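## Task

The supply shelving has a cardboard box with a scrub sponge on top of it, on the third shelf counting up from the bottom. Move that box into the top tray of the cart. At the end the sponge must still be on that third shelf, with no part of it overhanging the shelf's front edge. Every other item that was on that shelf must also still be on it. Finish with the gripper released and the robot moved away. The robot must not tip over or end up leaning, or the task fails. Anything that stays in place only because the robot is holding it does not count.

## Robot and tools

ROBOT. TidyBot++ is a wheeled base 0.54 m long, 0.50 m wide and 0.38 m tall. It carries one seven-joint arm with a two-finger gripper. The shoulder sits 0.12 m ahead of the base centre, 0.68 m above the floor. The arm begins folded with the hand aimed down and reaching up to 0.08 m past the base front. The two cameras are base_camera (fixed) and wrist_camera (on the hand, fisheye). A loose object may occasionally get a brief nudge from outside.

FRAMES. In the base frame the origin is on the floor under the base centre, with x ahead, y to the left and z up. hand_pose is expressed in this frame and gives the point halfway between the finger pads. The hand's own z axis runs along the fingers, and the fingers close along its y axis. Odometry is the base frame as it was when the scene began. Heading is positive to the left, within -3.142 to 3.142. base_tilt is in degrees, positive when leaning forward or right.

execute_actions. Argument "actions" is a list holding either one action or none; an empty list just reports state and images. Argument "cameras" picks images: base_camera, wrist_camera or all; null or omitted means all, [] means none. An action can contain "base", "joints", "speeds", and its motions start together.
- base: exactly one key, each a relative move from where the base is now. translate_m, metres, -2 to 2, forward positive. strafe_m, metres, -2 to 2, left positive. rotate_rad, radians, -6.3 to 6.3, counter-clockwise from above positive. A base move needing more than 8.667 s at its top speed is refused.
- joints: absolute targets by name, one number each, in radians. joint_1_rad (any angle; turns the whole arm about vertical, positive is clockwise from above, opposite to rotate_rad). joint_2_rad shoulder, -2.249 to 2.249. joint_3_rad any angle (upper-arm roll; starts near 3.14). joint_4_rad elbow, -2.579 to 2.579. joint_5_rad any angle (forearm roll). joint_6_rad wrist, -2.099 to 2.099. joint_7_rad any angle (hand roll; with hand down, positive is counter-clockwise from above, and at 1.57 the fingers part left and right). gripper_pos is unitless, 0 fully open to 1 fully closed; finger gap is roughly 85 x (1 - gripper_pos) mm. Unbounded joints go the short way, so turn in steps below half a revolution.
- speeds: caps for this action only, translate_m and strafe_m 0.05 to 0.5 m/s, rotate_rad 0.1 to 1.57 rad/s; the maximum is the default.
An unknown key or a value out of range rejects the call entirely. An action lasts at most 15 s. An omitted joint or base may keep driving toward its previous target.

ARM GEOMETRY. Upper arm 0.42 m, forearm 0.31 m, hand 0.31 m to the hand point. With joint_1_rad = 0, joint_3_rad = 3.14 and joint_5_rad = 0 the arm stays in the x-z plane. Tilt from vertical (forward positive): upper arm = joint_2_rad, forearm = joint_2_rad - joint_4_rad, hand = joint_2_rad - joint_4_rad - joint_6_rad. Forward reach from the shoulder is the sum of length x sin(tilt), height is the sum of length x cos(tilt). A downward-pointing hand reaches at most about 0.94 m high, and only near the base. Closed fingertips stick out about 20 mm past the hand point.

wait: "seconds" from 0 to 10; nothing new is commanded, and it returns state and images. zoom_image: "camera" (base_camera or wrist_camera) and "region" [x0, y0, x1, y1] in pixels of that camera's latest full image, origin top-left, at most 504 by 504. finished_scene: "scene" is the number of the scene being closed; irreversible; its result reports success and the next task.

RESULTS. base_status and joint_status say how each motion ended: "done", "off_target" (stopped short, may still push), "contact_stop" or "time_out" (target dropped, holds position), "not_followed" after "joint command not followed" with a "cause:" line (self-collision check withheld the arm targets; gripper still moves). A blocked base can say "done" despite stopping short, since odometry counts wheel turns including slip. Gripper at 1 with "done" means empty; "off_target" means it closed on something. joint_positions, hand_pose, base_odometry, base_tilt, motor_effort (percent of max, peak in brackets, noisy) and Motor temperatures (one per arm joint) are given. on_its_own lists uncommanded motion. The "pictures" line names the order of images. Warnings: "ARM HIT", MOTOR HOT (from 60 °C), OVER-TEMPERATURE FAULT (75 °C, arm sinks, keys show "limit_stop_at_motor_heat"), and torque faults that freeze the arm for 10 seconds.

ACCURACY. Friction and load sag leave the hand a centimetre or two off, more when stretched or loaded. To correct, send each joint its previous command plus (wanted angle - read angle); never command a loaded joint to its read angle. Camera calibration is listed per camera (K, D, T_world_to_cam mapping base frame to camera, pos_world) with small errors; trust images for true hand position. Odometry drifts a few centimetres over many moves.

AVOID. Driving the base while the arm is snagged above about 0.8 m can tip the robot; sideways force on a raised hand can lift wheels. Don't drive the arm into things (torque limits 104.5 N m for joint_1 to joint_4, 51.3 N m for joint_5 to joint_7). Holding loads heats motors, even while thinking. Drops, slips, slams and hard shoves are penalised, and knocking other shelf items off breaks the goal.

Each tool is called after "Emit:" in YAML: its name, and indented under it one key for each argument.

## Session

Emit:
execute_actions:
  actions: []

Scene clock: 0.00 s.
Motor temperatures (°C, as the motors report them): [38 36 32 35 38 39 43]
base_odometry: x=+0.000 y=+0.000 heading=+0.000 (m, m, rad; odometry frame)
base_tilt: forward=+0.6 right=-0.2 (deg)
base_status: not commanded
joint_positions: joint_1_rad=-0.002 joint_2_rad=-0.322 joint_3_rad=+3.104 joint_4_rad=-2.511 joint_5_rad=-0.043 joint_6_rad=-0.918 joint_7_rad=+1.564 gripper_pos=+0.000
joint_status: not commanded
motor_effort: joint_1_rad=+0 joint_2_rad=-2 joint_3_rad=+1 joint_4_rad=+13 joint_5_rad=-1 joint_6_rad=+1 joint_7_rad=+0 (%)
hand_pose: x=+0.2521 y=+0.0160 z=+0.5876 quat_wxyz=(-0.012, +1.000, +0.003, +0.017) (m; base frame)
pictures: base_camera, wrist_camera
Images, in order (width x height): base_camera 644x364, wrist_camera 644x476.

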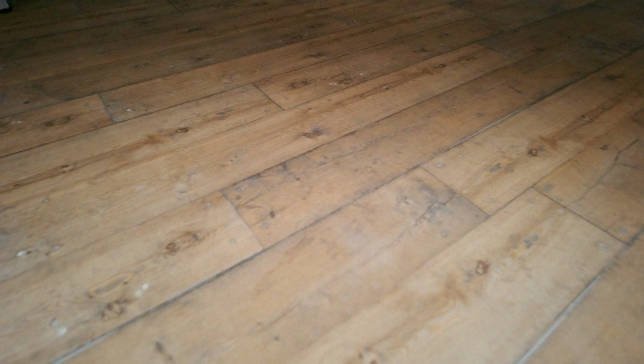

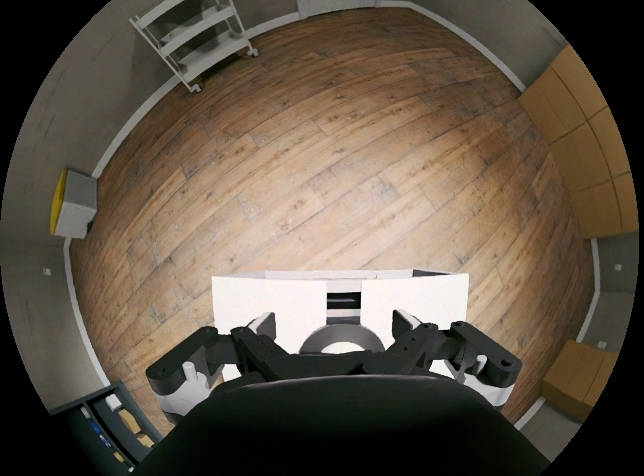

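Emit:
execute_actions:
  actions:
    - {"base":{"rotate_rad":2.2},"joints":{"joint_2_rad":-0.3,"joint_4_rad":-1.6,"joint_6_rad":-0.5}}

Scene clock: 3.53 s.
Motor temperatures (°C, as the motors report them): [38 36 32 35 38 39 43]
base_odometry: x=+0.000 y=+0.000 heading=+2.199 (m, m, rad; odometry frame)
base_tilt: forward=+0.7 right=-0.1 (deg)
base_status: done
joint_positions: joint_1_rad=-0.002 joint_2_rad=-0.309 joint_3_rad=+3.104 joint_4_rad=-1.610 joint_5_rad=-0.043 joint_6_rad=-0.528 joint_7_rad=+1.564 gripper_pos=+0.000
joint_status: all done
motor_effort: joint_1_rad=+0(2) joint_2_rad=-9(11) joint_3_rad=+1(3) joint_4_rad=+20(21) joint_5_rad=-1(2) joint_6_rad=+9(9) joint_7_rad=+0(0) (%)
hand_pose: x=+0.5939 y=+0.0306 z=+1.0865 quat_wxyz=(-0.029, +0.792, +0.008, +0.609) (m; base frame)
pictures: base_camera, wrist_camera
camera_calibration (this result's frames):
wrist_camera: T_world_to_cam=[[0.0883636, -0.993254, -0.0750879, 0.0672621], [-0.220382, 0.05402, -0.973917, 1.24926], [0.971403, 0.102607, -0.214122, -0.213357], [0, 0, 0, 1]] pos_world=[0.476627, 0.0212151, 1.17604]
Images, in order (width x height): base_camera 644x364, wrist_camera 644x476.

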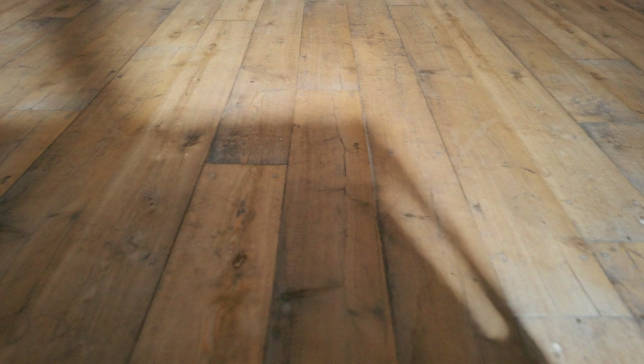

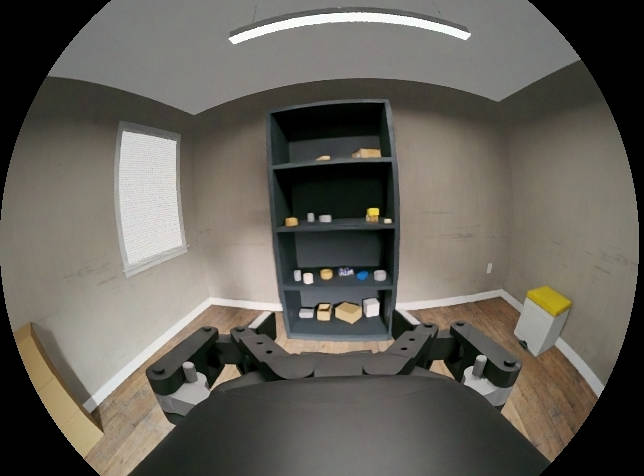

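Emit:
execute_actions:
  actions:
    - {"base":{"translate_m":0.85},"joints":{"joint_2_rad":-0.3,"joint_3_rad":3.18,"joint_4_rad":-2.13,"joint_5_rad":0.04,"joint_6_rad":0.26}}
  cameras: []

Emit:
execute_actions:
  actions:
    - {"base":{"strafe_m":-0.19}}
  cameras: ["wrist_camera"]

Emit:
zoom_image:
  camera: "wrist_camera"
  region: [200,130,440,310]

Scene clock: 8.90 s.
Motor temperatures (°C, as the motors report them): [38 36 32 35 38 39 43]
base_odometry: x=-0.501 y=+0.687 heading=+2.200 (m, m, rad; odometry frame)
base_tilt: forward=+0.6 right=-0.1 (deg)
base_status: done
joint_positions: joint_1_rad=-0.002 joint_2_rad=-0.303 joint_3_rad=+3.155 joint_4_rad=-2.118 joint_5_rad=+0.016 joint_6_rad=+0.230 joint_7_rad=+1.564 gripper_pos=+0.000
joint_status: all done
motor_effort: joint_1_rad=+0(0) joint_2_rad=-10(12) joint_3_rad=+1(2) joint_4_rad=+21(23) joint_5_rad=-1(3) joint_6_rad=+9(9) joint_7_rad=+0(0) (%)
hand_pose: x=+0.6099 y=-0.0041 z=+1.0027 quat_wxyz=(+0.004, +0.712, -0.001, +0.702) (m; base frame)
pictures: none
No camera images: the call's "cameras" was empty. Leave "cameras" out to get every camera's image.

Scene clock: 10.50 s.
Motor temperatures (°C, as the motors report them): [38 36 32 35 38 39 43]
base_odometry: x=-0.347 y=+0.799 heading=+2.201 (m, m, rad; odometry frame)
base_tilt: forward=+0.6 right=-0.1 (deg)
base_status: done
joint_positions: joint_1_rad=-0.002 joint_2_rad=-0.303 joint_3_rad=+3.165 joint_4_rad=-2.119 joint_5_rad=+0.017 joint_6_rad=+0.231 joint_7_rad=+1.564 gripper_pos=+0.000
joint_status: not commanded
motor_effort: joint_1_rad=+0(2) joint_2_rad=-10(10) joint_3_rad=+1(3) joint_4_rad=+21(21) joint_5_rad=-1(1) joint_6_rad=+9(9) joint_7_rad=+0(0) (%)
hand_pose: x=+0.6099 y=-0.0095 z=+1.0025 quat_wxyz=(+0.007, +0.712, -0.005, +0.702) (m; base frame)
pictures: wrist_camera
camera_calibration (this result's frames):
wrist_camera: T_world_to_cam=[[0.0331378, -0.999152, -0.0244291, 0.00252498], [0.0252228, 0.0252708, -0.999362, 1.0486], [0.999132, 0.0325005, 0.0260388, -0.501143], [0, 0, 0, 1]] pos_world=[0.474176, -0.00768882, 1.06105]
Images, in order (width x height): wrist_camera 644x476.

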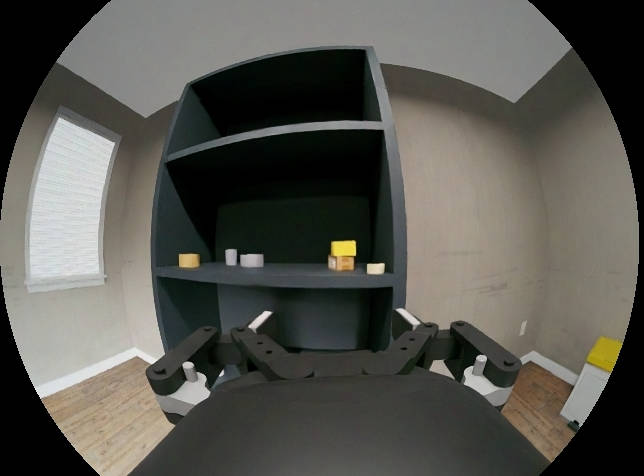

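Region (200, 130, 440, 310) of wrist_camera's 644x476 image, scaled by 2.100; it fills the top 378 rows of this view, and the rest is white.

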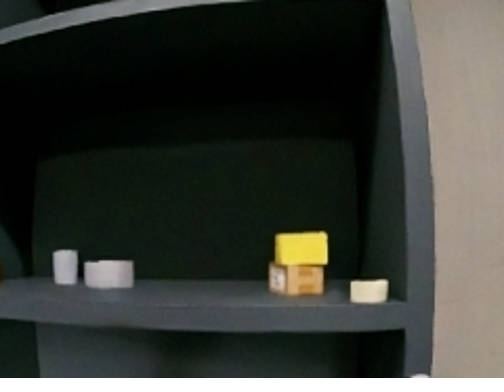

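Emit:
execute_actions:
  actions:
    - {"base":{"translate_m":0.35}}
  cameras: ["wrist_camera"]

Emit:
zoom_image:
  camera: "wrist_camera"
  region: [280,200,460,335]

Scene clock: 15.80 s.
Motor temperatures (°C, as the motors report them): [38 36 32 35 38 39 43]
base_odometry: x=-0.553 y=+1.082 heading=+2.200 (m, m, rad; odometry frame)
base_tilt: forward=+0.6 right=-0.1 (deg)
base_status: done
joint_positions: joint_1_rad=-0.002 joint_2_rad=-0.296 joint_3_rad=+3.165 joint_4_rad=-2.120 joint_5_rad=+0.017 joint_6_rad=+0.232 joint_7_rad=+1.564 gripper_pos=+0.000
joint_status: not commanded
motor_effort: joint_1_rad=+0(1) joint_2_rad=-10(13) joint_3_rad=+1(1) joint_4_rad=+21(22) joint_5_rad=-1(1) joint_6_rad=+9(10) joint_7_rad=+0(0) (%)
hand_pose: x=+0.6119 y=-0.0095 z=+0.9989 quat_wxyz=(+0.007, +0.715, -0.005, +0.699) (m; base frame)
pictures: wrist_camera
camera_calibration (this result's frames):
wrist_camera: T_world_to_cam=[[0.0329964, -0.999152, -0.0246246, 0.0026683], [0.0185972, 0.0252475, -0.999508, 1.04918], [0.999282, 0.0325222, 0.0194145, -0.496506], [0, 0, 0, 1]] pos_world=[0.47655, -0.00767572, 1.05837]
Images, in order (width x height): wrist_camera 644x476.

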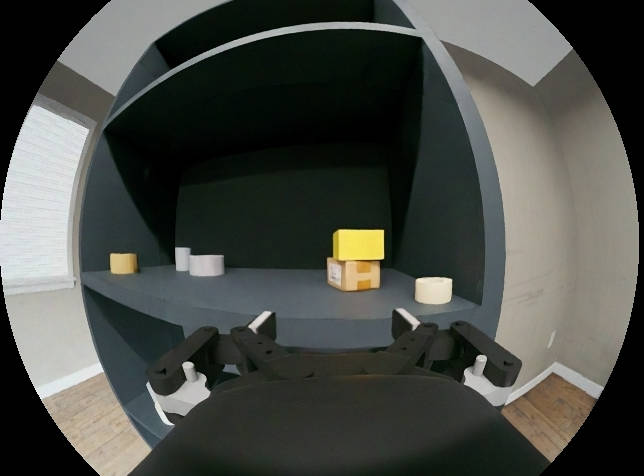

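Region (280, 200, 460, 335) of wrist_camera's 644x476 image, scaled by 2.800; it fills the top 378 rows of this view, and the rest is white.

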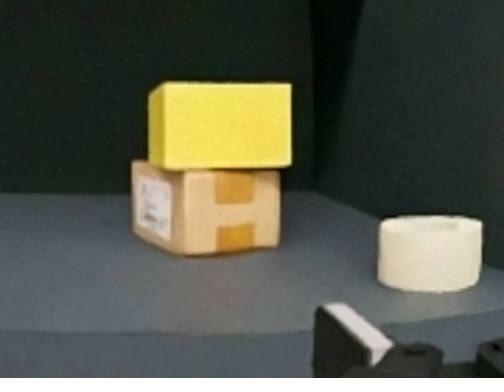

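Emit:
execute_actions:
  actions:
    - {"base":{"strafe_m":-0.055},"joints":{"joint_4_rad":-1.97,"joint_6_rad":0.10}}
  cameras: ["wrist_camera"]

Emit:
execute_actions:
  actions:
    - {"base":{"translate_m":0.12}}
  cameras: ["wrist_camera"]

Scene clock: 19.17 s.
Motor temperatures (°C, as the motors report them): [38 36 32 35 38 39 43]
base_odometry: x=-0.509 y=+1.115 heading=+2.201 (m, m, rad; odometry frame)
base_tilt: forward=+0.7 right=-0.1 (deg)
base_status: done
joint_positions: joint_1_rad=-0.002 joint_2_rad=-0.296 joint_3_rad=+3.169 joint_4_rad=-1.977 joint_5_rad=+0.017 joint_6_rad=+0.132 joint_7_rad=+1.564 gripper_pos=+0.000
joint_status: all done
motor_effort: joint_1_rad=+0(1) joint_2_rad=-10(11) joint_3_rad=+0(3) joint_4_rad=+21(22) joint_5_rad=-1(2) joint_6_rad=+10(10) joint_7_rad=+0(0) (%)
hand_pose: x=+0.6200 y=-0.0131 z=+1.0566 quat_wxyz=(+0.009, +0.699, -0.007, +0.715) (m; base frame)
pictures: wrist_camera
camera_calibration (this result's frames):
wrist_camera: T_world_to_cam=[[0.0278795, -0.999348, -0.0229582, 0.00157062], [0.0619901, 0.0246514, -0.997772, 1.07798], [0.997687, 0.0263942, 0.0626369, -0.550349], [0, 0, 0, 1]] pos_world=[0.482209, -0.010478, 1.11008]
Images, in order (width x height): wrist_camera 644x476.

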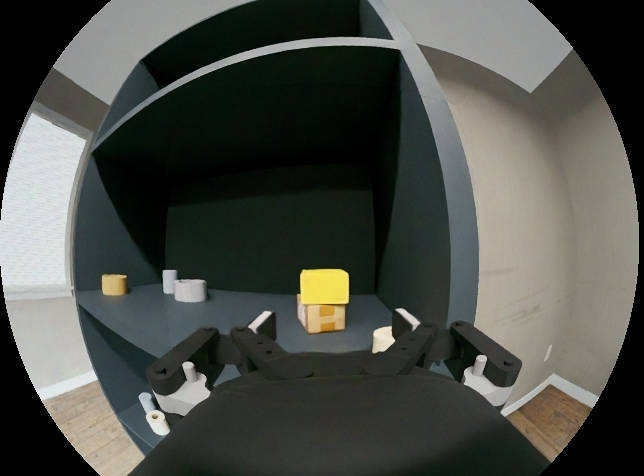

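Scene clock: 20.50 s.
Motor temperatures (°C, as the motors report them): [38 36 32 35 38 39 43]
base_odometry: x=-0.580 y=+1.212 heading=+2.201 (m, m, rad; odometry frame)
base_tilt: forward=+0.7 right=-0.1 (deg)
base_status: done
joint_positions: joint_1_rad=-0.002 joint_2_rad=-0.293 joint_3_rad=+3.169 joint_4_rad=-1.977 joint_5_rad=+0.017 joint_6_rad=+0.130 joint_7_rad=+1.564 gripper_pos=+0.000
joint_status: not commanded
motor_effort: joint_1_rad=-1(0) joint_2_rad=-10(13) joint_3_rad=+1(2) joint_4_rad=+21(23) joint_5_rad=-1(1) joint_6_rad=+9(10) joint_7_rad=+0(0) (%)
hand_pose: x=+0.6211 y=-0.0131 z=+1.0546 quat_wxyz=(+0.009, +0.701, -0.007, +0.713) (m; base frame)
pictures: wrist_camera
camera_calibration (this result's frames):
wrist_camera: T_world_to_cam=[[0.0277424, -0.999347, -0.0231358, 0.00176197], [0.0571038, 0.0246913, -0.998063, 1.0793], [0.997983, 0.0263675, 0.0577515, -0.546315], [0, 0, 0, 1]] pos_world=[0.483531, -0.0104837, 1.1088]
Images, in order (width x height): wrist_camera 644x476.

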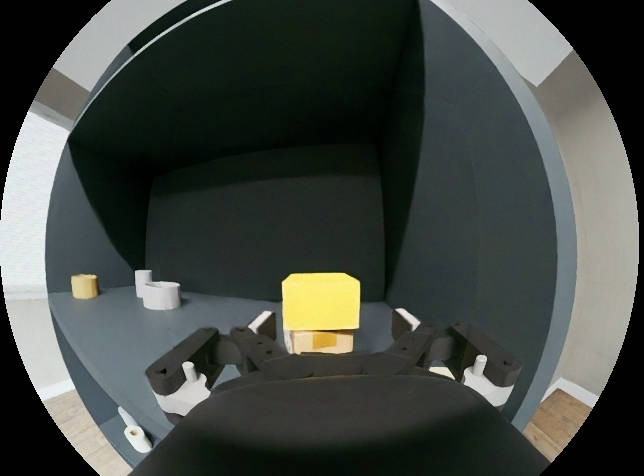

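Emit:
execute_actions:
  actions:
    - {"base":{"strafe_m":0.008}}
  cameras: []

Emit:
execute_actions:
  actions:
    - {"base":{"translate_m":0.05},"speeds":{"translate_m":0.1}}
  cameras: ["wrist_camera"]

Scene clock: 22.17 s.
Motor temperatures (°C, as the motors report them): [38 36 32 35 38 39 43]
base_odometry: x=-0.586 y=+1.207 heading=+2.200 (m, m, rad; odometry frame)
base_tilt: forward=+0.6 right=-0.1 (deg)
base_status: done
joint_positions: joint_1_rad=-0.002 joint_2_rad=-0.293 joint_3_rad=+3.169 joint_4_rad=-1.977 joint_5_rad=+0.017 joint_6_rad=+0.130 joint_7_rad=+1.564 gripper_pos=+0.000
joint_status: not commanded
motor_effort: joint_1_rad=+0(2) joint_2_rad=-11(11) joint_3_rad=+1(3) joint_4_rad=+21(21) joint_5_rad=-1(1) joint_6_rad=+9(9) joint_7_rad=+0(0) (%)
hand_pose: x=+0.6211 y=-0.0133 z=+1.0546 quat_wxyz=(+0.009, +0.701, -0.007, +0.713) (m; base frame)
pictures: none
No camera images: the call's "cameras" was empty. Leave "cameras" out to get every camera's image.

Scene clock: 23.23 s.
Motor temperatures (°C, as the motors report them): [38 36 32 35 38 39 43]
base_odometry: x=-0.616 y=+1.248 heading=+2.201 (m, m, rad; odometry frame)
base_tilt: forward=+0.6 right=-0.1 (deg)
base_status: done
joint_positions: joint_1_rad=-0.002 joint_2_rad=-0.297 joint_3_rad=+3.169 joint_4_rad=-1.977 joint_5_rad=+0.017 joint_6_rad=+0.129 joint_7_rad=+1.564 gripper_pos=+0.000
joint_status: not commanded
motor_effort: joint_1_rad=+0(1) joint_2_rad=-10(13) joint_3_rad=+0(2) joint_4_rad=+21(22) joint_5_rad=-1(1) joint_6_rad=+8(9) joint_7_rad=+1(0) (%)
hand_pose: x=+0.6197 y=-0.0133 z=+1.0563 quat_wxyz=(+0.009, +0.700, -0.007, +0.714) (m; base frame)
pictures: wrist_camera
camera_calibration (this result's frames):
wrist_camera: T_world_to_cam=[[0.0275102, -0.999354, -0.0231347, 0.00179201], [0.0603391, 0.0247614, -0.997871, 1.07889], [0.997799, 0.0260557, 0.0609813, -0.548339], [0, 0, 0, 1]] pos_world=[0.481984, -0.0106365, 1.11007]
Images, in order (width x height): wrist_camera 644x476.

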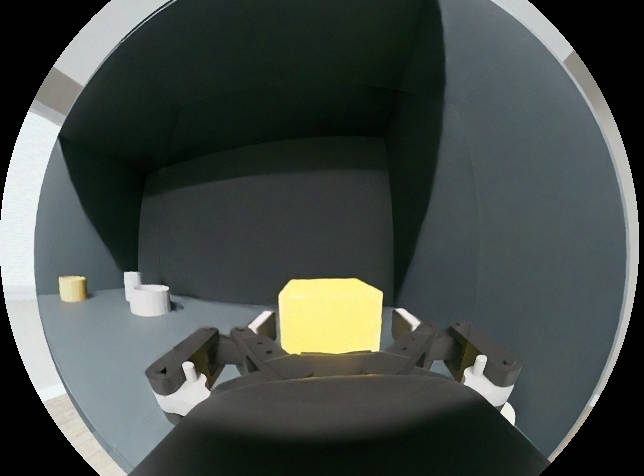

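Emit:
execute_actions:
  actions:
    - {"base":{"translate_m":0.045},"speeds":{"translate_m":0.1}}
  cameras: ["wrist_camera"]

Emit:
execute_actions:
  actions:
    - {"joints":{"gripper_pos":1}}
  cameras: ["wrist_camera"]

Scene clock: 24.77 s.
Motor temperatures (°C, as the motors report them): [38 36 32 35 38 39 43]
base_odometry: x=-0.643 y=+1.284 heading=+2.201 (m, m, rad; odometry frame)
base_tilt: forward=+0.6 right=-0.2 (deg)
base_status: done
joint_positions: joint_1_rad=-0.002 joint_2_rad=-0.299 joint_3_rad=+3.169 joint_4_rad=-1.977 joint_5_rad=+0.017 joint_6_rad=+0.129 joint_7_rad=+1.564 gripper_pos=+0.000
joint_status: not commanded
motor_effort: joint_1_rad=+0(1) joint_2_rad=-10(13) joint_3_rad=+1(2) joint_4_rad=+21(22) joint_5_rad=-1(1) joint_6_rad=+9(9) joint_7_rad=+0(0) (%)
hand_pose: x=+0.6189 y=-0.0133 z=+1.0573 quat_wxyz=(+0.009, +0.699, -0.007, +0.715) (m; base frame)
pictures: wrist_camera
camera_calibration (this result's frames):
wrist_camera: T_world_to_cam=[[0.0275525, -0.999354, -0.0230899, 0.0017599], [0.0622208, 0.0247685, -0.997755, 1.07862], [0.997682, 0.026054, 0.062863, -0.549559], [0, 0, 0, 1]] pos_world=[0.481125, -0.0106387, 1.11078]
Images, in order (width x height): wrist_camera 644x476.

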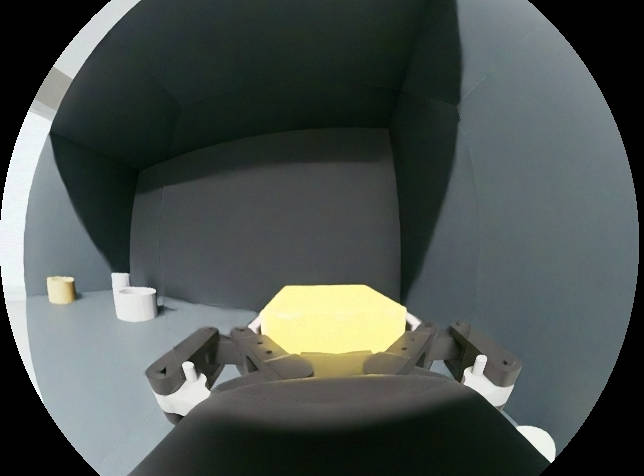

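Scene clock: 25.87 s.
Motor temperatures (°C, as the motors report them): [38 36 32 35 38 39 43]
base_odometry: x=-0.643 y=+1.284 heading=+2.201 (m, m, rad; odometry frame)
base_tilt: forward=+0.6 right=-0.1 (deg)
base_status: not commanded
joint_positions: joint_1_rad=-0.002 joint_2_rad=-0.299 joint_3_rad=+3.169 joint_4_rad=-1.977 joint_5_rad=+0.017 joint_6_rad=+0.129 joint_7_rad=+1.564 gripper_pos=+0.986
joint_status: all done
motor_effort: joint_1_rad=-1(0) joint_2_rad=-10(10) joint_3_rad=+1(1) joint_4_rad=+21(21) joint_5_rad=-1(1) joint_6_rad=+9(9) joint_7_rad=+0(0) (%)
hand_pose: x=+0.6189 y=-0.0133 z=+1.0573 quat_wxyz=(+0.009, +0.699, -0.007, +0.715) (m; base frame)
pictures: wrist_camera
camera_calibration (this result's frames):
wrist_camera: T_world_to_cam=[[0.027553, -0.999354, -0.02309, 0.00175988], [0.0622208, 0.0247685, -0.997755, 1.07862], [0.997682, 0.0260545, 0.062863, -0.549559], [0, 0, 0, 1]] pos_world=[0.481125, -0.0106385, 1.11078]
Images, in order (width x height): wrist_camera 644x476.

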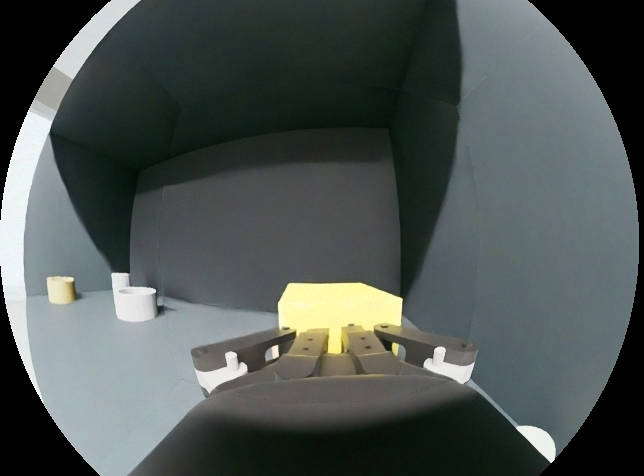

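Emit:
execute_actions:
  actions:
    - {"joints":{"gripper_pos":0}}
  cameras: ["wrist_camera"]

Emit:
execute_actions:
  actions:
    - {"base":{"translate_m":-0.08},"speeds":{"translate_m":0.15}}
  cameras: ["wrist_camera"]

Scene clock: 27.63 s.
Motor temperatures (°C, as the motors report them): [38 36 32 35 38 39 43]
base_odometry: x=-0.643 y=+1.284 heading=+2.201 (m, m, rad; odometry frame)
base_tilt: forward=+0.6 right=-0.1 (deg)
base_status: not commanded
joint_positions: joint_1_rad=-0.002 joint_2_rad=-0.299 joint_3_rad=+3.169 joint_4_rad=-1.977 joint_5_rad=+0.017 joint_6_rad=+0.129 joint_7_rad=+1.564 gripper_pos=+0.000
joint_status: all done
motor_effort: joint_1_rad=+0(0) joint_2_rad=-10(10) joint_3_rad=+1(0) joint_4_rad=+21(21) joint_5_rad=-1(1) joint_6_rad=+9(9) joint_7_rad=+0(0) (%)
hand_pose: x=+0.6189 y=-0.0133 z=+1.0573 quat_wxyz=(+0.009, +0.699, -0.007, +0.715) (m; base frame)
pictures: wrist_camera
camera_calibration (this result's frames):
wrist_camera: T_world_to_cam=[[0.027553, -0.999354, -0.0230899, 0.00175983], [0.0622205, 0.0247685, -0.997755, 1.07862], [0.997682, 0.0260545, 0.0628628, -0.549559], [0, 0, 0, 1]] pos_world=[0.481125, -0.0106385, 1.11078]
Images, in order (width x height): wrist_camera 644x476.

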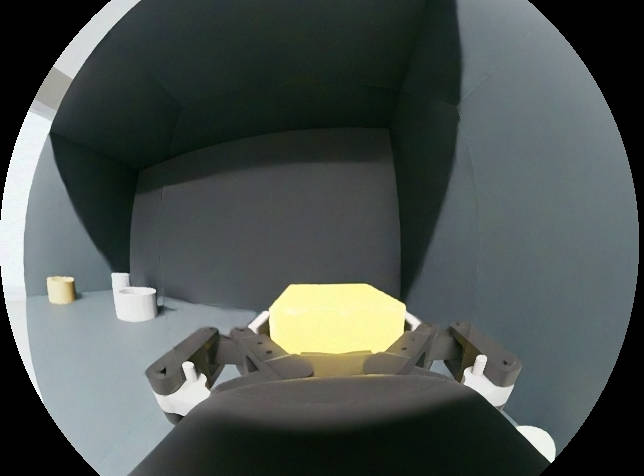

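Scene clock: 28.83 s.
Motor temperatures (°C, as the motors report them): [38 36 32 35 38 39 43]
base_odometry: x=-0.595 y=+1.220 heading=+2.201 (m, m, rad; odometry frame)
base_tilt: forward=+0.7 right=-0.1 (deg)
base_status: done
joint_positions: joint_1_rad=-0.002 joint_2_rad=-0.300 joint_3_rad=+3.169 joint_4_rad=-1.977 joint_5_rad=+0.017 joint_6_rad=+0.129 joint_7_rad=+1.564 gripper_pos=+0.000
joint_status: not commanded
motor_effort: joint_1_rad=+0(1) joint_2_rad=-10(13) joint_3_rad=+1(2) joint_4_rad=+21(22) joint_5_rad=-1(1) joint_6_rad=+9(9) joint_7_rad=+0(0) (%)
hand_pose: x=+0.6188 y=-0.0133 z=+1.0574 quat_wxyz=(+0.009, +0.699, -0.007, +0.715) (m; base frame)
pictures: wrist_camera
camera_calibration (this result's frames):
wrist_camera: T_world_to_cam=[[0.027548, -0.999354, -0.023096, 0.00177271], [0.0622593, 0.0247752, -0.997752, 1.07872], [0.99768, 0.0260482, 0.0629015, -0.54949], [0, 0, 0, 1]] pos_world=[0.481005, -0.0106408, 1.1109]
Images, in order (width x height): wrist_camera 644x476.

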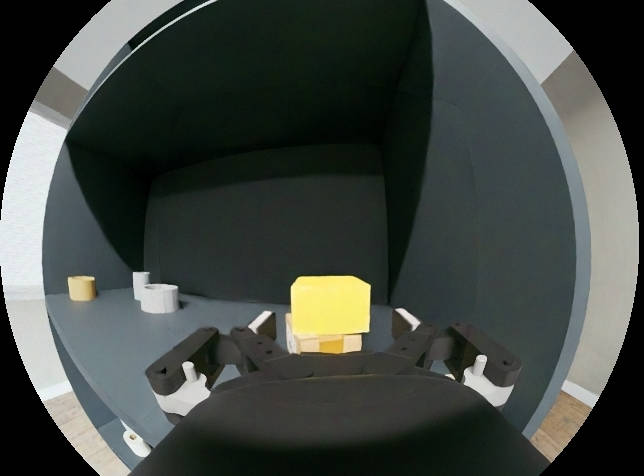

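Emit:
execute_actions:
  actions:
    - {"base":{"translate_m":0.085},"speeds":{"translate_m":0.15}}
  cameras: ["wrist_camera"]

Emit:
execute_actions:
  actions:
    - {"joints":{"gripper_pos":0.7}}
  cameras: []

Emit:
execute_actions:
  actions:
    - {"joints":{"joint_4_rad":-1.87,"joint_6_rad":0.0}}
  cameras: ["wrist_camera"]

Scene clock: 30.83 s.
Motor temperatures (°C, as the motors report them): [38 36 32 35 38 39 43]
base_odometry: x=-0.646 y=+1.288 heading=+2.201 (m, m, rad; odometry frame)
base_tilt: forward=+0.7 right=-0.2 (deg)
base_status: done
joint_positions: joint_1_rad=-0.002 joint_2_rad=-0.299 joint_3_rad=+3.169 joint_4_rad=-1.976 joint_5_rad=+0.017 joint_6_rad=+0.128 joint_7_rad=+1.564 gripper_pos=+0.000
joint_status: not commanded
motor_effort: joint_1_rad=+0(1) joint_2_rad=-10(14) joint_3_rad=+1(1) joint_4_rad=+21(23) joint_5_rad=-1(1) joint_6_rad=+9(9) joint_7_rad=+0(0) (%)
hand_pose: x=+0.6189 y=-0.0133 z=+1.0573 quat_wxyz=(+0.009, +0.699, -0.007, +0.715) (m; base frame)
pictures: wrist_camera
camera_calibration (this result's frames):
wrist_camera: T_world_to_cam=[[0.0275305, -0.999354, -0.023116, 0.00179706], [0.0617534, 0.0247809, -0.997784, 1.07893], [0.997712, 0.026042, 0.0623957, -0.549047], [0, 0, 0, 1]] pos_world=[0.481113, -0.0106427, 1.11084]
Images, in order (width x height): wrist_camera 644x476.

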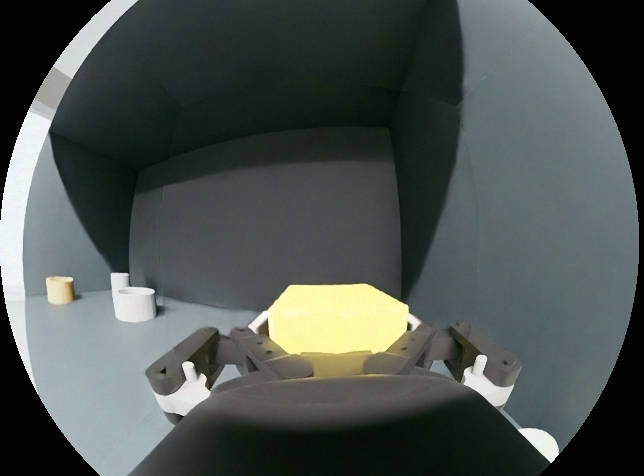

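Scene clock: 31.77 s.
Motor temperatures (°C, as the motors report them): [38 36 32 35 38 39 43]
base_odometry: x=-0.646 y=+1.288 heading=+2.201 (m, m, rad; odometry frame)
base_tilt: forward=+0.6 right=-0.2 (deg)
base_status: not commanded
joint_positions: joint_1_rad=-0.002 joint_2_rad=-0.299 joint_3_rad=+3.169 joint_4_rad=-1.976 joint_5_rad=+0.017 joint_6_rad=+0.128 joint_7_rad=+1.564 gripper_pos=+0.692
joint_status: all done
motor_effort: joint_1_rad=+0(0) joint_2_rad=-10(11) joint_3_rad=+0(0) joint_4_rad=+21(21) joint_5_rad=-1(1) joint_6_rad=+9(9) joint_7_rad=+0(0) (%)
hand_pose: x=+0.6189 y=-0.0133 z=+1.0573 quat_wxyz=(+0.009, +0.699, -0.007, +0.715) (m; base frame)
pictures: none
No camera images: the call's "cameras" was empty. Leave "cameras" out to get every camera's image.

Scene clock: 32.67 s.
Motor temperatures (°C, as the motors report them): [38 36 32 35 38 39 43]
base_odometry: x=-0.646 y=+1.288 heading=+2.201 (m, m, rad; odometry frame)
base_tilt: forward=+0.6 right=-0.1 (deg)
base_status: not commanded
joint_positions: joint_1_rad=-0.002 joint_2_rad=-0.299 joint_3_rad=+3.169 joint_4_rad=-1.878 joint_5_rad=+0.017 joint_6_rad=+0.032 joint_7_rad=+1.564 gripper_pos=+0.692
joint_status: all done
motor_effort: joint_1_rad=+0(0) joint_2_rad=-10(11) joint_3_rad=+0(1) joint_4_rad=+21(23) joint_5_rad=-1(1) joint_6_rad=+9(9) joint_7_rad=+0(0) (%)
hand_pose: x=+0.6206 y=-0.0141 z=+1.0889 quat_wxyz=(+0.010, +0.698, -0.008, +0.716) (m; base frame)
pictures: wrist_camera
camera_calibration (this result's frames):
wrist_camera: T_world_to_cam=[[0.0259295, -0.999402, -0.0228961, 0.00242265], [0.0642474, 0.0245224, -0.997633, 1.10865], [0.997597, 0.0243971, 0.0648448, -0.555345], [0, 0, 0, 1]] pos_world=[0.48272, -0.0112168, 1.14209]
Images, in order (width x height): wrist_camera 644x476.

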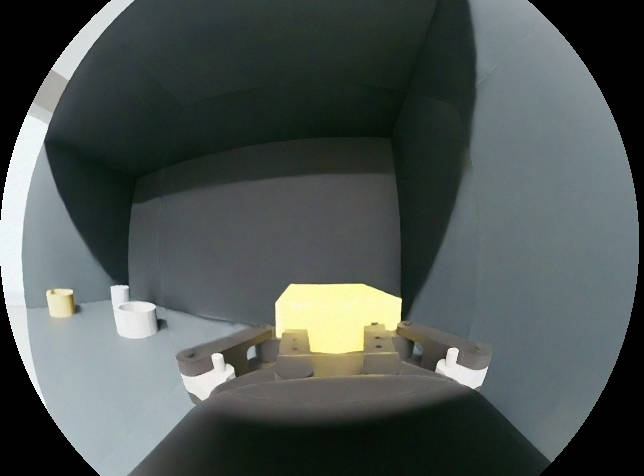

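Emit:
execute_actions:
  actions:
    - {"base":{"strafe_m":0.18},"speeds":{"strafe_m":0.25}}
  cameras: []

Emit:
execute_actions:
  actions:
    - {"joints":{"joint_4_rad":-2.09,"joint_6_rad":0.24}}
  cameras: ["wrist_camera"]

Scene clock: 47.30 s.
Motor temperatures (°C, as the motors report them): [38 36 32 35 38 39 43]
base_odometry: x=-0.791 y=+1.182 heading=+2.201 (m, m, rad; odometry frame)
base_tilt: forward=+0.6 right=-0.2 (deg)
base_status: done
joint_positions: joint_1_rad=-0.002 joint_2_rad=-0.299 joint_3_rad=+3.170 joint_4_rad=-1.878 joint_5_rad=+0.017 joint_6_rad=+0.030 joint_7_rad=+1.564 gripper_pos=+0.692
joint_status: not commanded
motor_effort: joint_1_rad=+0(3) joint_2_rad=-10(11) joint_3_rad=+1(2) joint_4_rad=+21(22) joint_5_rad=-1(1) joint_6_rad=+9(10) joint_7_rad=+0(0) (%)
hand_pose: x=+0.6206 y=-0.0146 z=+1.0883 quat_wxyz=(+0.010, +0.699, -0.008, +0.715) (m; base frame)
pictures: none
No camera images: the call's "cameras" was empty. Leave "cameras" out to get every camera's image.

Scene clock: 48.53 s.
Motor temperatures (°C, as the motors report them): [38 36 32 35 38 39 43]
base_odometry: x=-0.791 y=+1.182 heading=+2.201 (m, m, rad; odometry frame)
base_tilt: forward=+0.6 right=-0.2 (deg)
base_status: not commanded
joint_positions: joint_1_rad=-0.002 joint_2_rad=-0.300 joint_3_rad=+3.170 joint_4_rad=-2.067 joint_5_rad=+0.017 joint_6_rad=+0.216 joint_7_rad=+1.564 gripper_pos=+0.692
joint_status: all done
motor_effort: joint_1_rad=+0(1) joint_2_rad=-9(11) joint_3_rad=+1(1) joint_4_rad=+19(22) joint_5_rad=-1(1) joint_6_rad=+8(10) joint_7_rad=+0(0) (%)
hand_pose: x=+0.6144 y=-0.0129 z=+1.0286 quat_wxyz=(+0.008, +0.700, -0.007, +0.714) (m; base frame)
pictures: wrist_camera
camera_calibration (this result's frames):
wrist_camera: T_world_to_cam=[[0.0283091, -0.999319, -0.0236742, 0.00175478], [0.0594889, 0.025326, -0.997908, 1.05214], [0.997827, 0.0268415, 0.0601654, -0.540551], [0, 0, 0, 1]] pos_world=[0.476736, -0.0103838, 1.08251]
Images, in order (width x height): wrist_camera 644x476.

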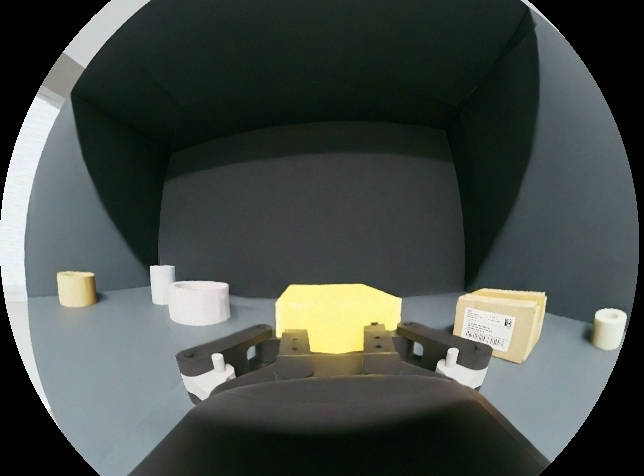

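Emit:
execute_actions:
  actions:
    - {"joints":{"gripper_pos":0}}
  cameras: []

Emit:
execute_actions:
  actions:
    - {"base":{"translate_m":-0.2},"speeds":{"translate_m":0.25}}
  cameras: ["wrist_camera"]

Scene clock: 50.10 s.
Motor temperatures (°C, as the motors report them): [38 36 32 35 38 39 43]
base_odometry: x=-0.791 y=+1.182 heading=+2.201 (m, m, rad; odometry frame)
base_tilt: forward=+0.7 right=-0.2 (deg)
base_status: not commanded
joint_positions: joint_1_rad=-0.002 joint_2_rad=-0.300 joint_3_rad=+3.170 joint_4_rad=-2.067 joint_5_rad=+0.017 joint_6_rad=+0.216 joint_7_rad=+1.564 gripper_pos=+0.000
joint_status: all done
motor_effort: joint_1_rad=+0(0) joint_2_rad=-9(8) joint_3_rad=+0(0) joint_4_rad=+19(19) joint_5_rad=-1(1) joint_6_rad=+8(8) joint_7_rad=+0(0) (%)
hand_pose: x=+0.6144 y=-0.0129 z=+1.0286 quat_wxyz=(+0.008, +0.700, -0.007, +0.714) (m; base frame)
pictures: none
No camera images: the call's "cameras" was empty. Leave "cameras" out to get every camera's image.

Scene clock: 51.77 s.
Motor temperatures (°C, as the motors report them): [38 36 32 35 38 39 43]
base_odometry: x=-0.674 y=+1.020 heading=+2.200 (m, m, rad; odometry frame)
base_tilt: forward=+0.6 right=-0.2 (deg)
base_status: done
joint_positions: joint_1_rad=-0.002 joint_2_rad=-0.301 joint_3_rad=+3.170 joint_4_rad=-2.077 joint_5_rad=+0.017 joint_6_rad=+0.217 joint_7_rad=+1.564 gripper_pos=+0.000
joint_status: not commanded
motor_effort: joint_1_rad=+0(1) joint_2_rad=-10(12) joint_3_rad=+1(1) joint_4_rad=+21(22) joint_5_rad=-1(1) joint_6_rad=+9(10) joint_7_rad=+0(0) (%)
hand_pose: x=+0.6134 y=-0.0129 z=+1.0236 quat_wxyz=(+0.008, +0.703, -0.007, +0.711) (m; base frame)
pictures: wrist_camera
camera_calibration (this result's frames):
wrist_camera: T_world_to_cam=[[0.0282429, -0.999311, -0.0240836, 0.0021936], [0.052538, 0.0255439, -0.998292, 1.05182], [0.998219, 0.0269293, 0.0532233, -0.532414], [0, 0, 0, 1]] pos_world=[0.476143, -0.010338, 1.07842]
Images, in order (width x height): wrist_camera 644x476.

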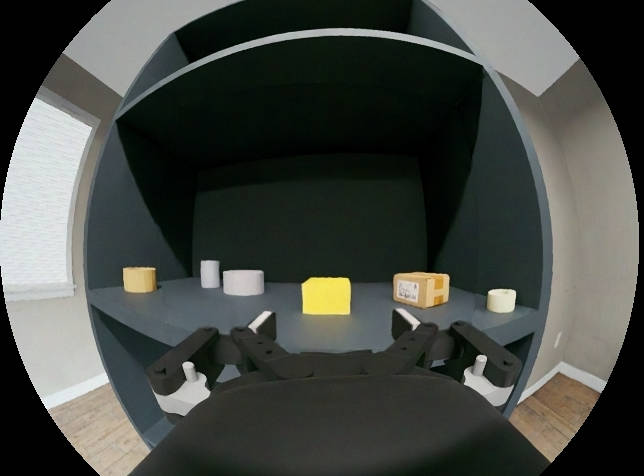

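Emit:
execute_actions:
  actions:
    - {"base":{"rotate_rad":0.25},"joints":{"joint_4_rad":-1.78,"joint_6_rad":-0.45}}
  cameras: []

Emit:
execute_actions:
  actions:
    - {"base":{"strafe_m":-0.385}}
  cameras: ["wrist_camera"]

Scene clock: 57.53 s.
Motor temperatures (°C, as the motors report them): [38 36 32 35 38 39 43]
base_odometry: x=-0.674 y=+1.020 heading=+2.451 (m, m, rad; odometry frame)
base_tilt: forward=+0.7 right=-0.1 (deg)
base_status: done
joint_positions: joint_1_rad=-0.002 joint_2_rad=-0.301 joint_3_rad=+3.171 joint_4_rad=-1.793 joint_5_rad=+0.017 joint_6_rad=-0.422 joint_7_rad=+1.564 gripper_pos=+0.000
joint_status: all done
motor_effort: joint_1_rad=+0(2) joint_2_rad=-10(11) joint_3_rad=+1(2) joint_4_rad=+21(22) joint_5_rad=-1(0) joint_6_rad=+8(8) joint_7_rad=+0(0) (%)
hand_pose: x=+0.6009 y=-0.0158 z=+1.0040 quat_wxyz=(+0.009, +0.817, -0.011, +0.576) (m; base frame)
pictures: none
No camera images: the call's "cameras" was empty. Leave "cameras" out to get every camera's image.

Scene clock: 59.63 s.
Motor temperatures (°C, as the motors report them): [38 36 32 35 38 39 43]
base_odometry: x=-0.429 y=+1.317 heading=+2.452 (m, m, rad; odometry frame)
base_tilt: forward=+0.5 right=-0.1 (deg)
base_status: done
joint_positions: joint_1_rad=-0.020 joint_2_rad=-0.301 joint_3_rad=+3.161 joint_4_rad=-1.792 joint_5_rad=+0.017 joint_6_rad=-0.422 joint_7_rad=+1.564 gripper_pos=+0.000
joint_status: not commanded
motor_effort: joint_1_rad=+3(9) joint_2_rad=-10(12) joint_3_rad=+4(9) joint_4_rad=+21(22) joint_5_rad=+1(3) joint_6_rad=+9(9) joint_7_rad=+0(0) (%)
hand_pose: x=+0.6011 y=-0.0023 z=+1.0042 quat_wxyz=(+0.003, +0.817, +0.001, +0.576) (m; base frame)
pictures: wrist_camera
camera_calibration (this result's frames):
wrist_camera: T_world_to_cam=[[0.0350814, -0.99873, -0.0361618, 0.0206262], [-0.297864, 0.0240905, -0.954304, 1.19931], [0.953963, 0.0442496, -0.296641, -0.141315], [0, 0, 0, 1]] pos_world=[0.491316, -0.00203865, 1.10333]
Images, in order (width x height): wrist_camera 644x476.

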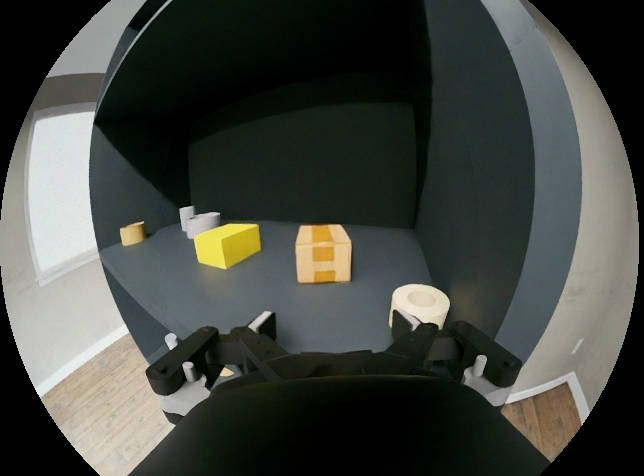

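Emit:
execute_actions:
  actions:
    - {"base":{"strafe_m":0.03}}
  cameras: ["wrist_camera"]

Scene clock: 61.47 s.
Motor temperatures (°C, as the motors report them): [38 36 32 35 38 39 43]
base_odometry: x=-0.448 y=+1.294 heading=+2.451 (m, m, rad; odometry frame)
base_tilt: forward=+0.6 right=-0.1 (deg)
base_status: done
joint_positions: joint_1_rad=-0.009 joint_2_rad=-0.301 joint_3_rad=+3.173 joint_4_rad=-1.792 joint_5_rad=+0.018 joint_6_rad=-0.422 joint_7_rad=+1.564 gripper_pos=+0.000
joint_status: not commanded
motor_effort: joint_1_rad=+0(2) joint_2_rad=-10(11) joint_3_rad=+1(3) joint_4_rad=+21(22) joint_5_rad=-1(0) joint_6_rad=+8(9) joint_7_rad=+0(0) (%)
hand_pose: x=+0.6010 y=-0.0139 z=+1.0042 quat_wxyz=(+0.008, +0.817, -0.009, +0.576) (m; base frame)
pictures: wrist_camera
camera_calibration (this result's frames):
wrist_camera: T_world_to_cam=[[0.0133276, -0.999131, -0.0395009, 0.0254435], [-0.297281, 0.0337588, -0.954193, 1.19924], [0.954697, 0.02446, -0.296572, -0.141561], [0, 0, 0, 1]] pos_world=[0.491319, -0.0116009, 1.10333]
Images, in order (width x height): wrist_camera 644x476.

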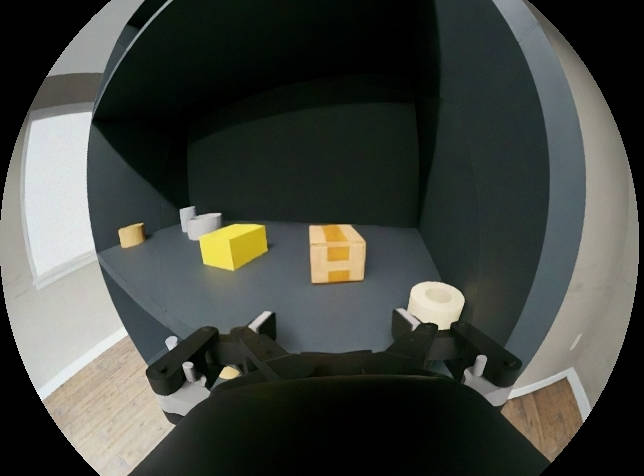

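Emit:
execute_actions:
  actions:
    - {"base":{"translate_m":0.08},"speeds":{"translate_m":0.12}}
  cameras: ["wrist_camera"]

Scene clock: 63.30 s.
Motor temperatures (°C, as the motors report them): [38 36 32 35 38 39 43]
base_odometry: x=-0.510 y=+1.345 heading=+2.451 (m, m, rad; odometry frame)
base_tilt: forward=+0.6 right=-0.1 (deg)
base_status: done
joint_positions: joint_1_rad=-0.009 joint_2_rad=-0.299 joint_3_rad=+3.173 joint_4_rad=-1.792 joint_5_rad=+0.018 joint_6_rad=-0.422 joint_7_rad=+1.564 gripper_pos=+0.000
joint_status: not commanded
motor_effort: joint_1_rad=+0(1) joint_2_rad=-10(13) joint_3_rad=+0(1) joint_4_rad=+21(22) joint_5_rad=-1(1) joint_6_rad=+9(9) joint_7_rad=+0(0) (%)
hand_pose: x=+0.6017 y=-0.0139 z=+1.0036 quat_wxyz=(+0.008, +0.818, -0.009, +0.576) (m; base frame)
pictures: wrist_camera
camera_calibration (this result's frames):
wrist_camera: T_world_to_cam=[[0.0132494, -0.999132, -0.0394818, 0.0254354], [-0.298895, 0.0337224, -0.95369, 1.19928], [0.954194, 0.0244368, -0.298189, -0.140444], [0, 0, 0, 1]] pos_world=[0.492134, -0.0115974, 1.10287]
Images, in order (width x height): wrist_camera 644x476.

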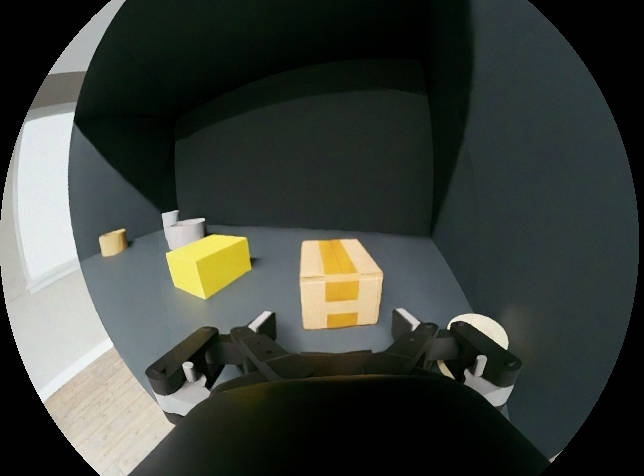

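Emit:
execute_actions:
  actions:
    - {"base":{"strafe_m":-0.006}}
  cameras: []

Emit:
execute_actions:
  actions:
    - {"base":{"translate_m":0.065},"speeds":{"translate_m":0.12}}
  cameras: ["wrist_camera"]

Scene clock: 64.70 s.
Motor temperatures (°C, as the motors report them): [38 36 32 35 38 39 43]
base_odometry: x=-0.506 y=+1.350 heading=+2.451 (m, m, rad; odometry frame)
base_tilt: forward=+0.6 right=-0.1 (deg)
base_status: done
joint_positions: joint_1_rad=-0.009 joint_2_rad=-0.299 joint_3_rad=+3.173 joint_4_rad=-1.791 joint_5_rad=+0.018 joint_6_rad=-0.422 joint_7_rad=+1.564 gripper_pos=+0.000
joint_status: not commanded
motor_effort: joint_1_rad=+0(2) joint_2_rad=-10(11) joint_3_rad=+1(4) joint_4_rad=+21(21) joint_5_rad=-1(0) joint_6_rad=+9(9) joint_7_rad=+0(0) (%)
hand_pose: x=+0.6017 y=-0.0140 z=+1.0036 quat_wxyz=(+0.008, +0.818, -0.009, +0.576) (m; base frame)
pictures: none
No camera images: the call's "cameras" was empty. Leave "cameras" out to get every camera's image.

Scene clock: 65.87 s.
Motor temperatures (°C, as the motors report them): [38 36 32 35 38 39 43]
base_odometry: x=-0.556 y=+1.391 heading=+2.451 (m, m, rad; odometry frame)
base_tilt: forward=+0.6 right=-0.1 (deg)
base_status: done
joint_positions: joint_1_rad=-0.009 joint_2_rad=-0.299 joint_3_rad=+3.173 joint_4_rad=-1.791 joint_5_rad=+0.018 joint_6_rad=-0.422 joint_7_rad=+1.564 gripper_pos=+0.000
joint_status: not commanded
motor_effort: joint_1_rad=+0(1) joint_2_rad=-10(13) joint_3_rad=+1(3) joint_4_rad=+21(21) joint_5_rad=-1(0) joint_6_rad=+9(9) joint_7_rad=+0(0) (%)
hand_pose: x=+0.6016 y=-0.0140 z=+1.0038 quat_wxyz=(+0.008, +0.818, -0.009, +0.576) (m; base frame)
pictures: wrist_camera
camera_calibration (this result's frames):
wrist_camera: T_world_to_cam=[[0.0131489, -0.999147, -0.0391356, 0.0250688], [-0.298531, 0.0334312, -0.953814, 1.1994], [0.954309, 0.0242248, -0.297837, -0.140756], [0, 0, 0, 1]] pos_world=[0.492054, -0.0116402, 1.10306]
Images, in order (width x height): wrist_camera 644x476.

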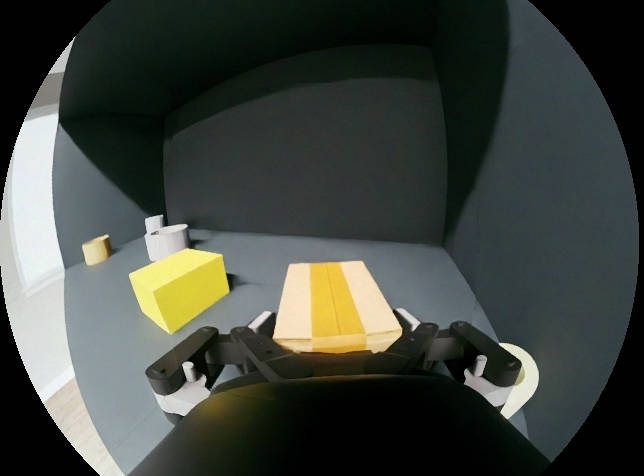

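Tips beside the box; go a bit deeper and close.

Emit:
execute_actions:
  actions:
    - {"base":{"translate_m":0.02},"speeds":{"translate_m":0.1}}
  cameras: []

Emit:
execute_actions:
  actions:
    - {"joints":{"gripper_pos":1}}
  cameras: []

Emit:
execute_actions:
  actions:
    - {"joints":{"joint_4_rad":-1.66,"joint_6_rad":-0.55}}
  cameras: ["wrist_camera"]

Scene clock: 67.50 s.
Motor temperatures (°C, as the motors report them): [38 36 32 35 38 39 43]
base_odometry: x=-0.571 y=+1.404 heading=+2.451 (m, m, rad; odometry frame)
base_tilt: forward=+0.6 right=-0.2 (deg)
base_status: done
joint_positions: joint_1_rad=-0.009 joint_2_rad=-0.297 joint_3_rad=+3.173 joint_4_rad=-1.788 joint_5_rad=+0.018 joint_6_rad=-0.422 joint_7_rad=+1.564 gripper_pos=+0.000
joint_status: not commanded
motor_effort: joint_1_rad=+0(2) joint_2_rad=-10(13) joint_3_rad=+0(1) joint_4_rad=+21(21) joint_5_rad=-1(1) joint_6_rad=+9(9) joint_7_rad=+0(0) (%)
hand_pose: x=+0.6025 y=-0.0141 z=+1.0046 quat_wxyz=(+0.008, +0.817, -0.009, +0.576) (m; base frame)
pictures: none
No camera images: the call's "cameras" was empty. Leave "cameras" out to get every camera's image.

Scene clock: 68.60 s.
Motor temperatures (°C, as the motors report them): [38 36 32 35 38 39 43]
base_odometry: x=-0.571 y=+1.404 heading=+2.451 (m, m, rad; odometry frame)
base_tilt: forward=+0.7 right=-0.2 (deg)
base_status: not commanded
joint_positions: joint_1_rad=-0.009 joint_2_rad=-0.299 joint_3_rad=+3.173 joint_4_rad=-1.785 joint_5_rad=+0.018 joint_6_rad=-0.423 joint_7_rad=+1.564 gripper_pos=+0.322
joint_status: gripper_pos off_target (ended at +0.322, target +1.000)
motor_effort: joint_1_rad=+0(1) joint_2_rad=-10(12) joint_3_rad=+0(2) joint_4_rad=+21(22) joint_5_rad=-1(0) joint_6_rad=+8(9) joint_7_rad=+0(0) (%)
hand_pose: x=+0.6023 y=-0.0141 z=+1.0071 quat_wxyz=(+0.008, +0.816, -0.009, +0.578) (m; base frame)
pictures: none
No camera images: the call's "cameras" was empty. Leave "cameras" out to get every camera's image.

Scene clock: 69.57 s.
Motor temperatures (°C, as the motors report them): [38 36 32 35 38 39 43]
base_odometry: x=-0.571 y=+1.404 heading=+2.451 (m, m, rad; odometry frame)
base_tilt: forward=+0.6 right=-0.1 (deg)
base_status: not commanded
joint_positions: joint_1_rad=-0.009 joint_2_rad=-0.299 joint_3_rad=+3.173 joint_4_rad=-1.674 joint_5_rad=+0.018 joint_6_rad=-0.523 joint_7_rad=+1.564 gripper_pos=+0.322
joint_status: all done
motor_effort: joint_1_rad=+0(1) joint_2_rad=-11(12) joint_3_rad=+0(0) joint_4_rad=+22(24) joint_5_rad=-1(1) joint_6_rad=+9(10) joint_7_rad=+0(0) (%)
hand_pose: x=+0.5985 y=-0.0148 z=+1.0449 quat_wxyz=(+0.009, +0.813, -0.010, +0.582) (m; base frame)
pictures: wrist_camera
camera_calibration (this result's frames):
wrist_camera: T_world_to_cam=[[0.0118284, -0.999176, -0.0388205, 0.0263697], [-0.283182, 0.0338865, -0.958467, 1.23342], [0.958993, 0.0223304, -0.282548, -0.144354], [0, 0, 0, 1]] pos_world=[0.487406, -0.0122249, 1.14243]
Images, in order (width x height): wrist_camera 644x476.

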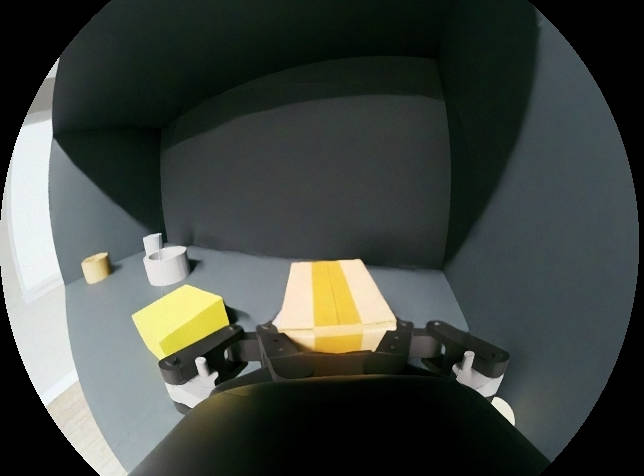

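Emit:
execute_actions:
  actions:
    - {"base":{"translate_m":-0.45},"speeds":{"translate_m":0.3}}
  cameras: []

Emit:
execute_actions:
  actions:
    - {"base":{"rotate_rad":-2.55},"speeds":{"rotate_rad":1.0}}

Scene clock: 72.93 s.
Motor temperatures (°C, as the motors report them): [38 36 32 35 38 39 43]
base_odometry: x=-0.224 y=+1.118 heading=+2.451 (m, m, rad; odometry frame)
base_tilt: forward=+0.6 right=-0.1 (deg)
base_status: done
joint_positions: joint_1_rad=-0.008 joint_2_rad=-0.297 joint_3_rad=+3.173 joint_4_rad=-1.674 joint_5_rad=+0.020 joint_6_rad=-0.527 joint_7_rad=+1.564 gripper_pos=+0.322
joint_status: not commanded
motor_effort: joint_1_rad=+0(2) joint_2_rad=-11(13) joint_3_rad=+1(4) joint_4_rad=+22(23) joint_5_rad=-1(0) joint_6_rad=+9(10) joint_7_rad=+0(0) (%)
hand_pose: x=+0.5987 y=-0.0157 z=+1.0430 quat_wxyz=(+0.010, +0.815, -0.010, +0.580) (m; base frame)
pictures: none
No camera images: the call's "cameras" was empty. Leave "cameras" out to get every camera's image.

Scene clock: 76.43 s.
Motor temperatures (°C, as the motors report them): [38 36 32 35 38 39 43]
base_odometry: x=-0.224 y=+1.118 heading=-0.097 (m, m, rad; odometry frame)
base_tilt: forward=+0.7 right=-0.2 (deg)
base_status: done
joint_positions: joint_1_rad=-0.008 joint_2_rad=-0.297 joint_3_rad=+3.173 joint_4_rad=-1.674 joint_5_rad=+0.020 joint_6_rad=-0.528 joint_7_rad=+1.564 gripper_pos=+0.322
joint_status: not commanded
motor_effort: joint_1_rad=+0(2) joint_2_rad=-11(12) joint_3_rad=+1(3) joint_4_rad=+22(22) joint_5_rad=-1(0) joint_6_rad=+9(9) joint_7_rad=+0(0) (%)
hand_pose: x=+0.5987 y=-0.0159 z=+1.0429 quat_wxyz=(+0.010, +0.815, -0.010, +0.580) (m; base frame)
pictures: base_camera, wrist_camera
camera_calibration (this result's frames):
wrist_camera: T_world_to_cam=[[0.00972389, -0.999251, -0.0374495, 0.0250809], [-0.288772, 0.0330495, -0.956827, 1.2332], [0.957349, 0.0201185, -0.288234, -0.138141], [0, 0, 0, 1]] pos_world=[0.488118, -0.0129153, 1.14108]
Images, in order (width x height): base_camera 644x364, wrist_camera 644x476.

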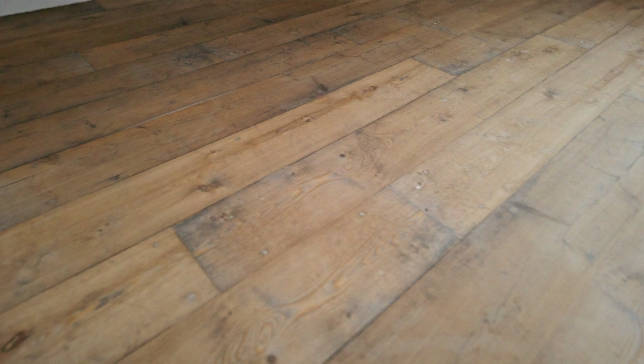

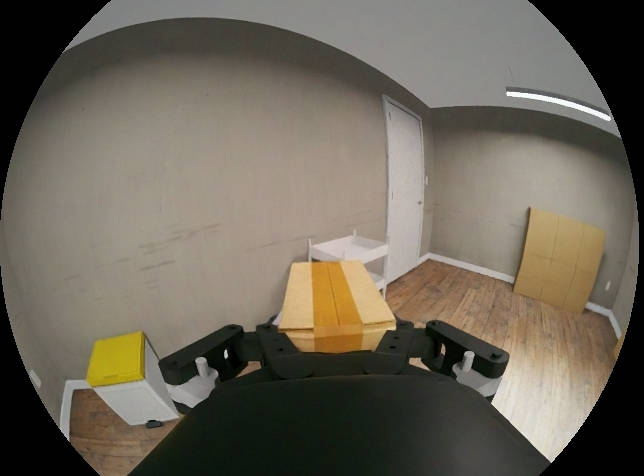

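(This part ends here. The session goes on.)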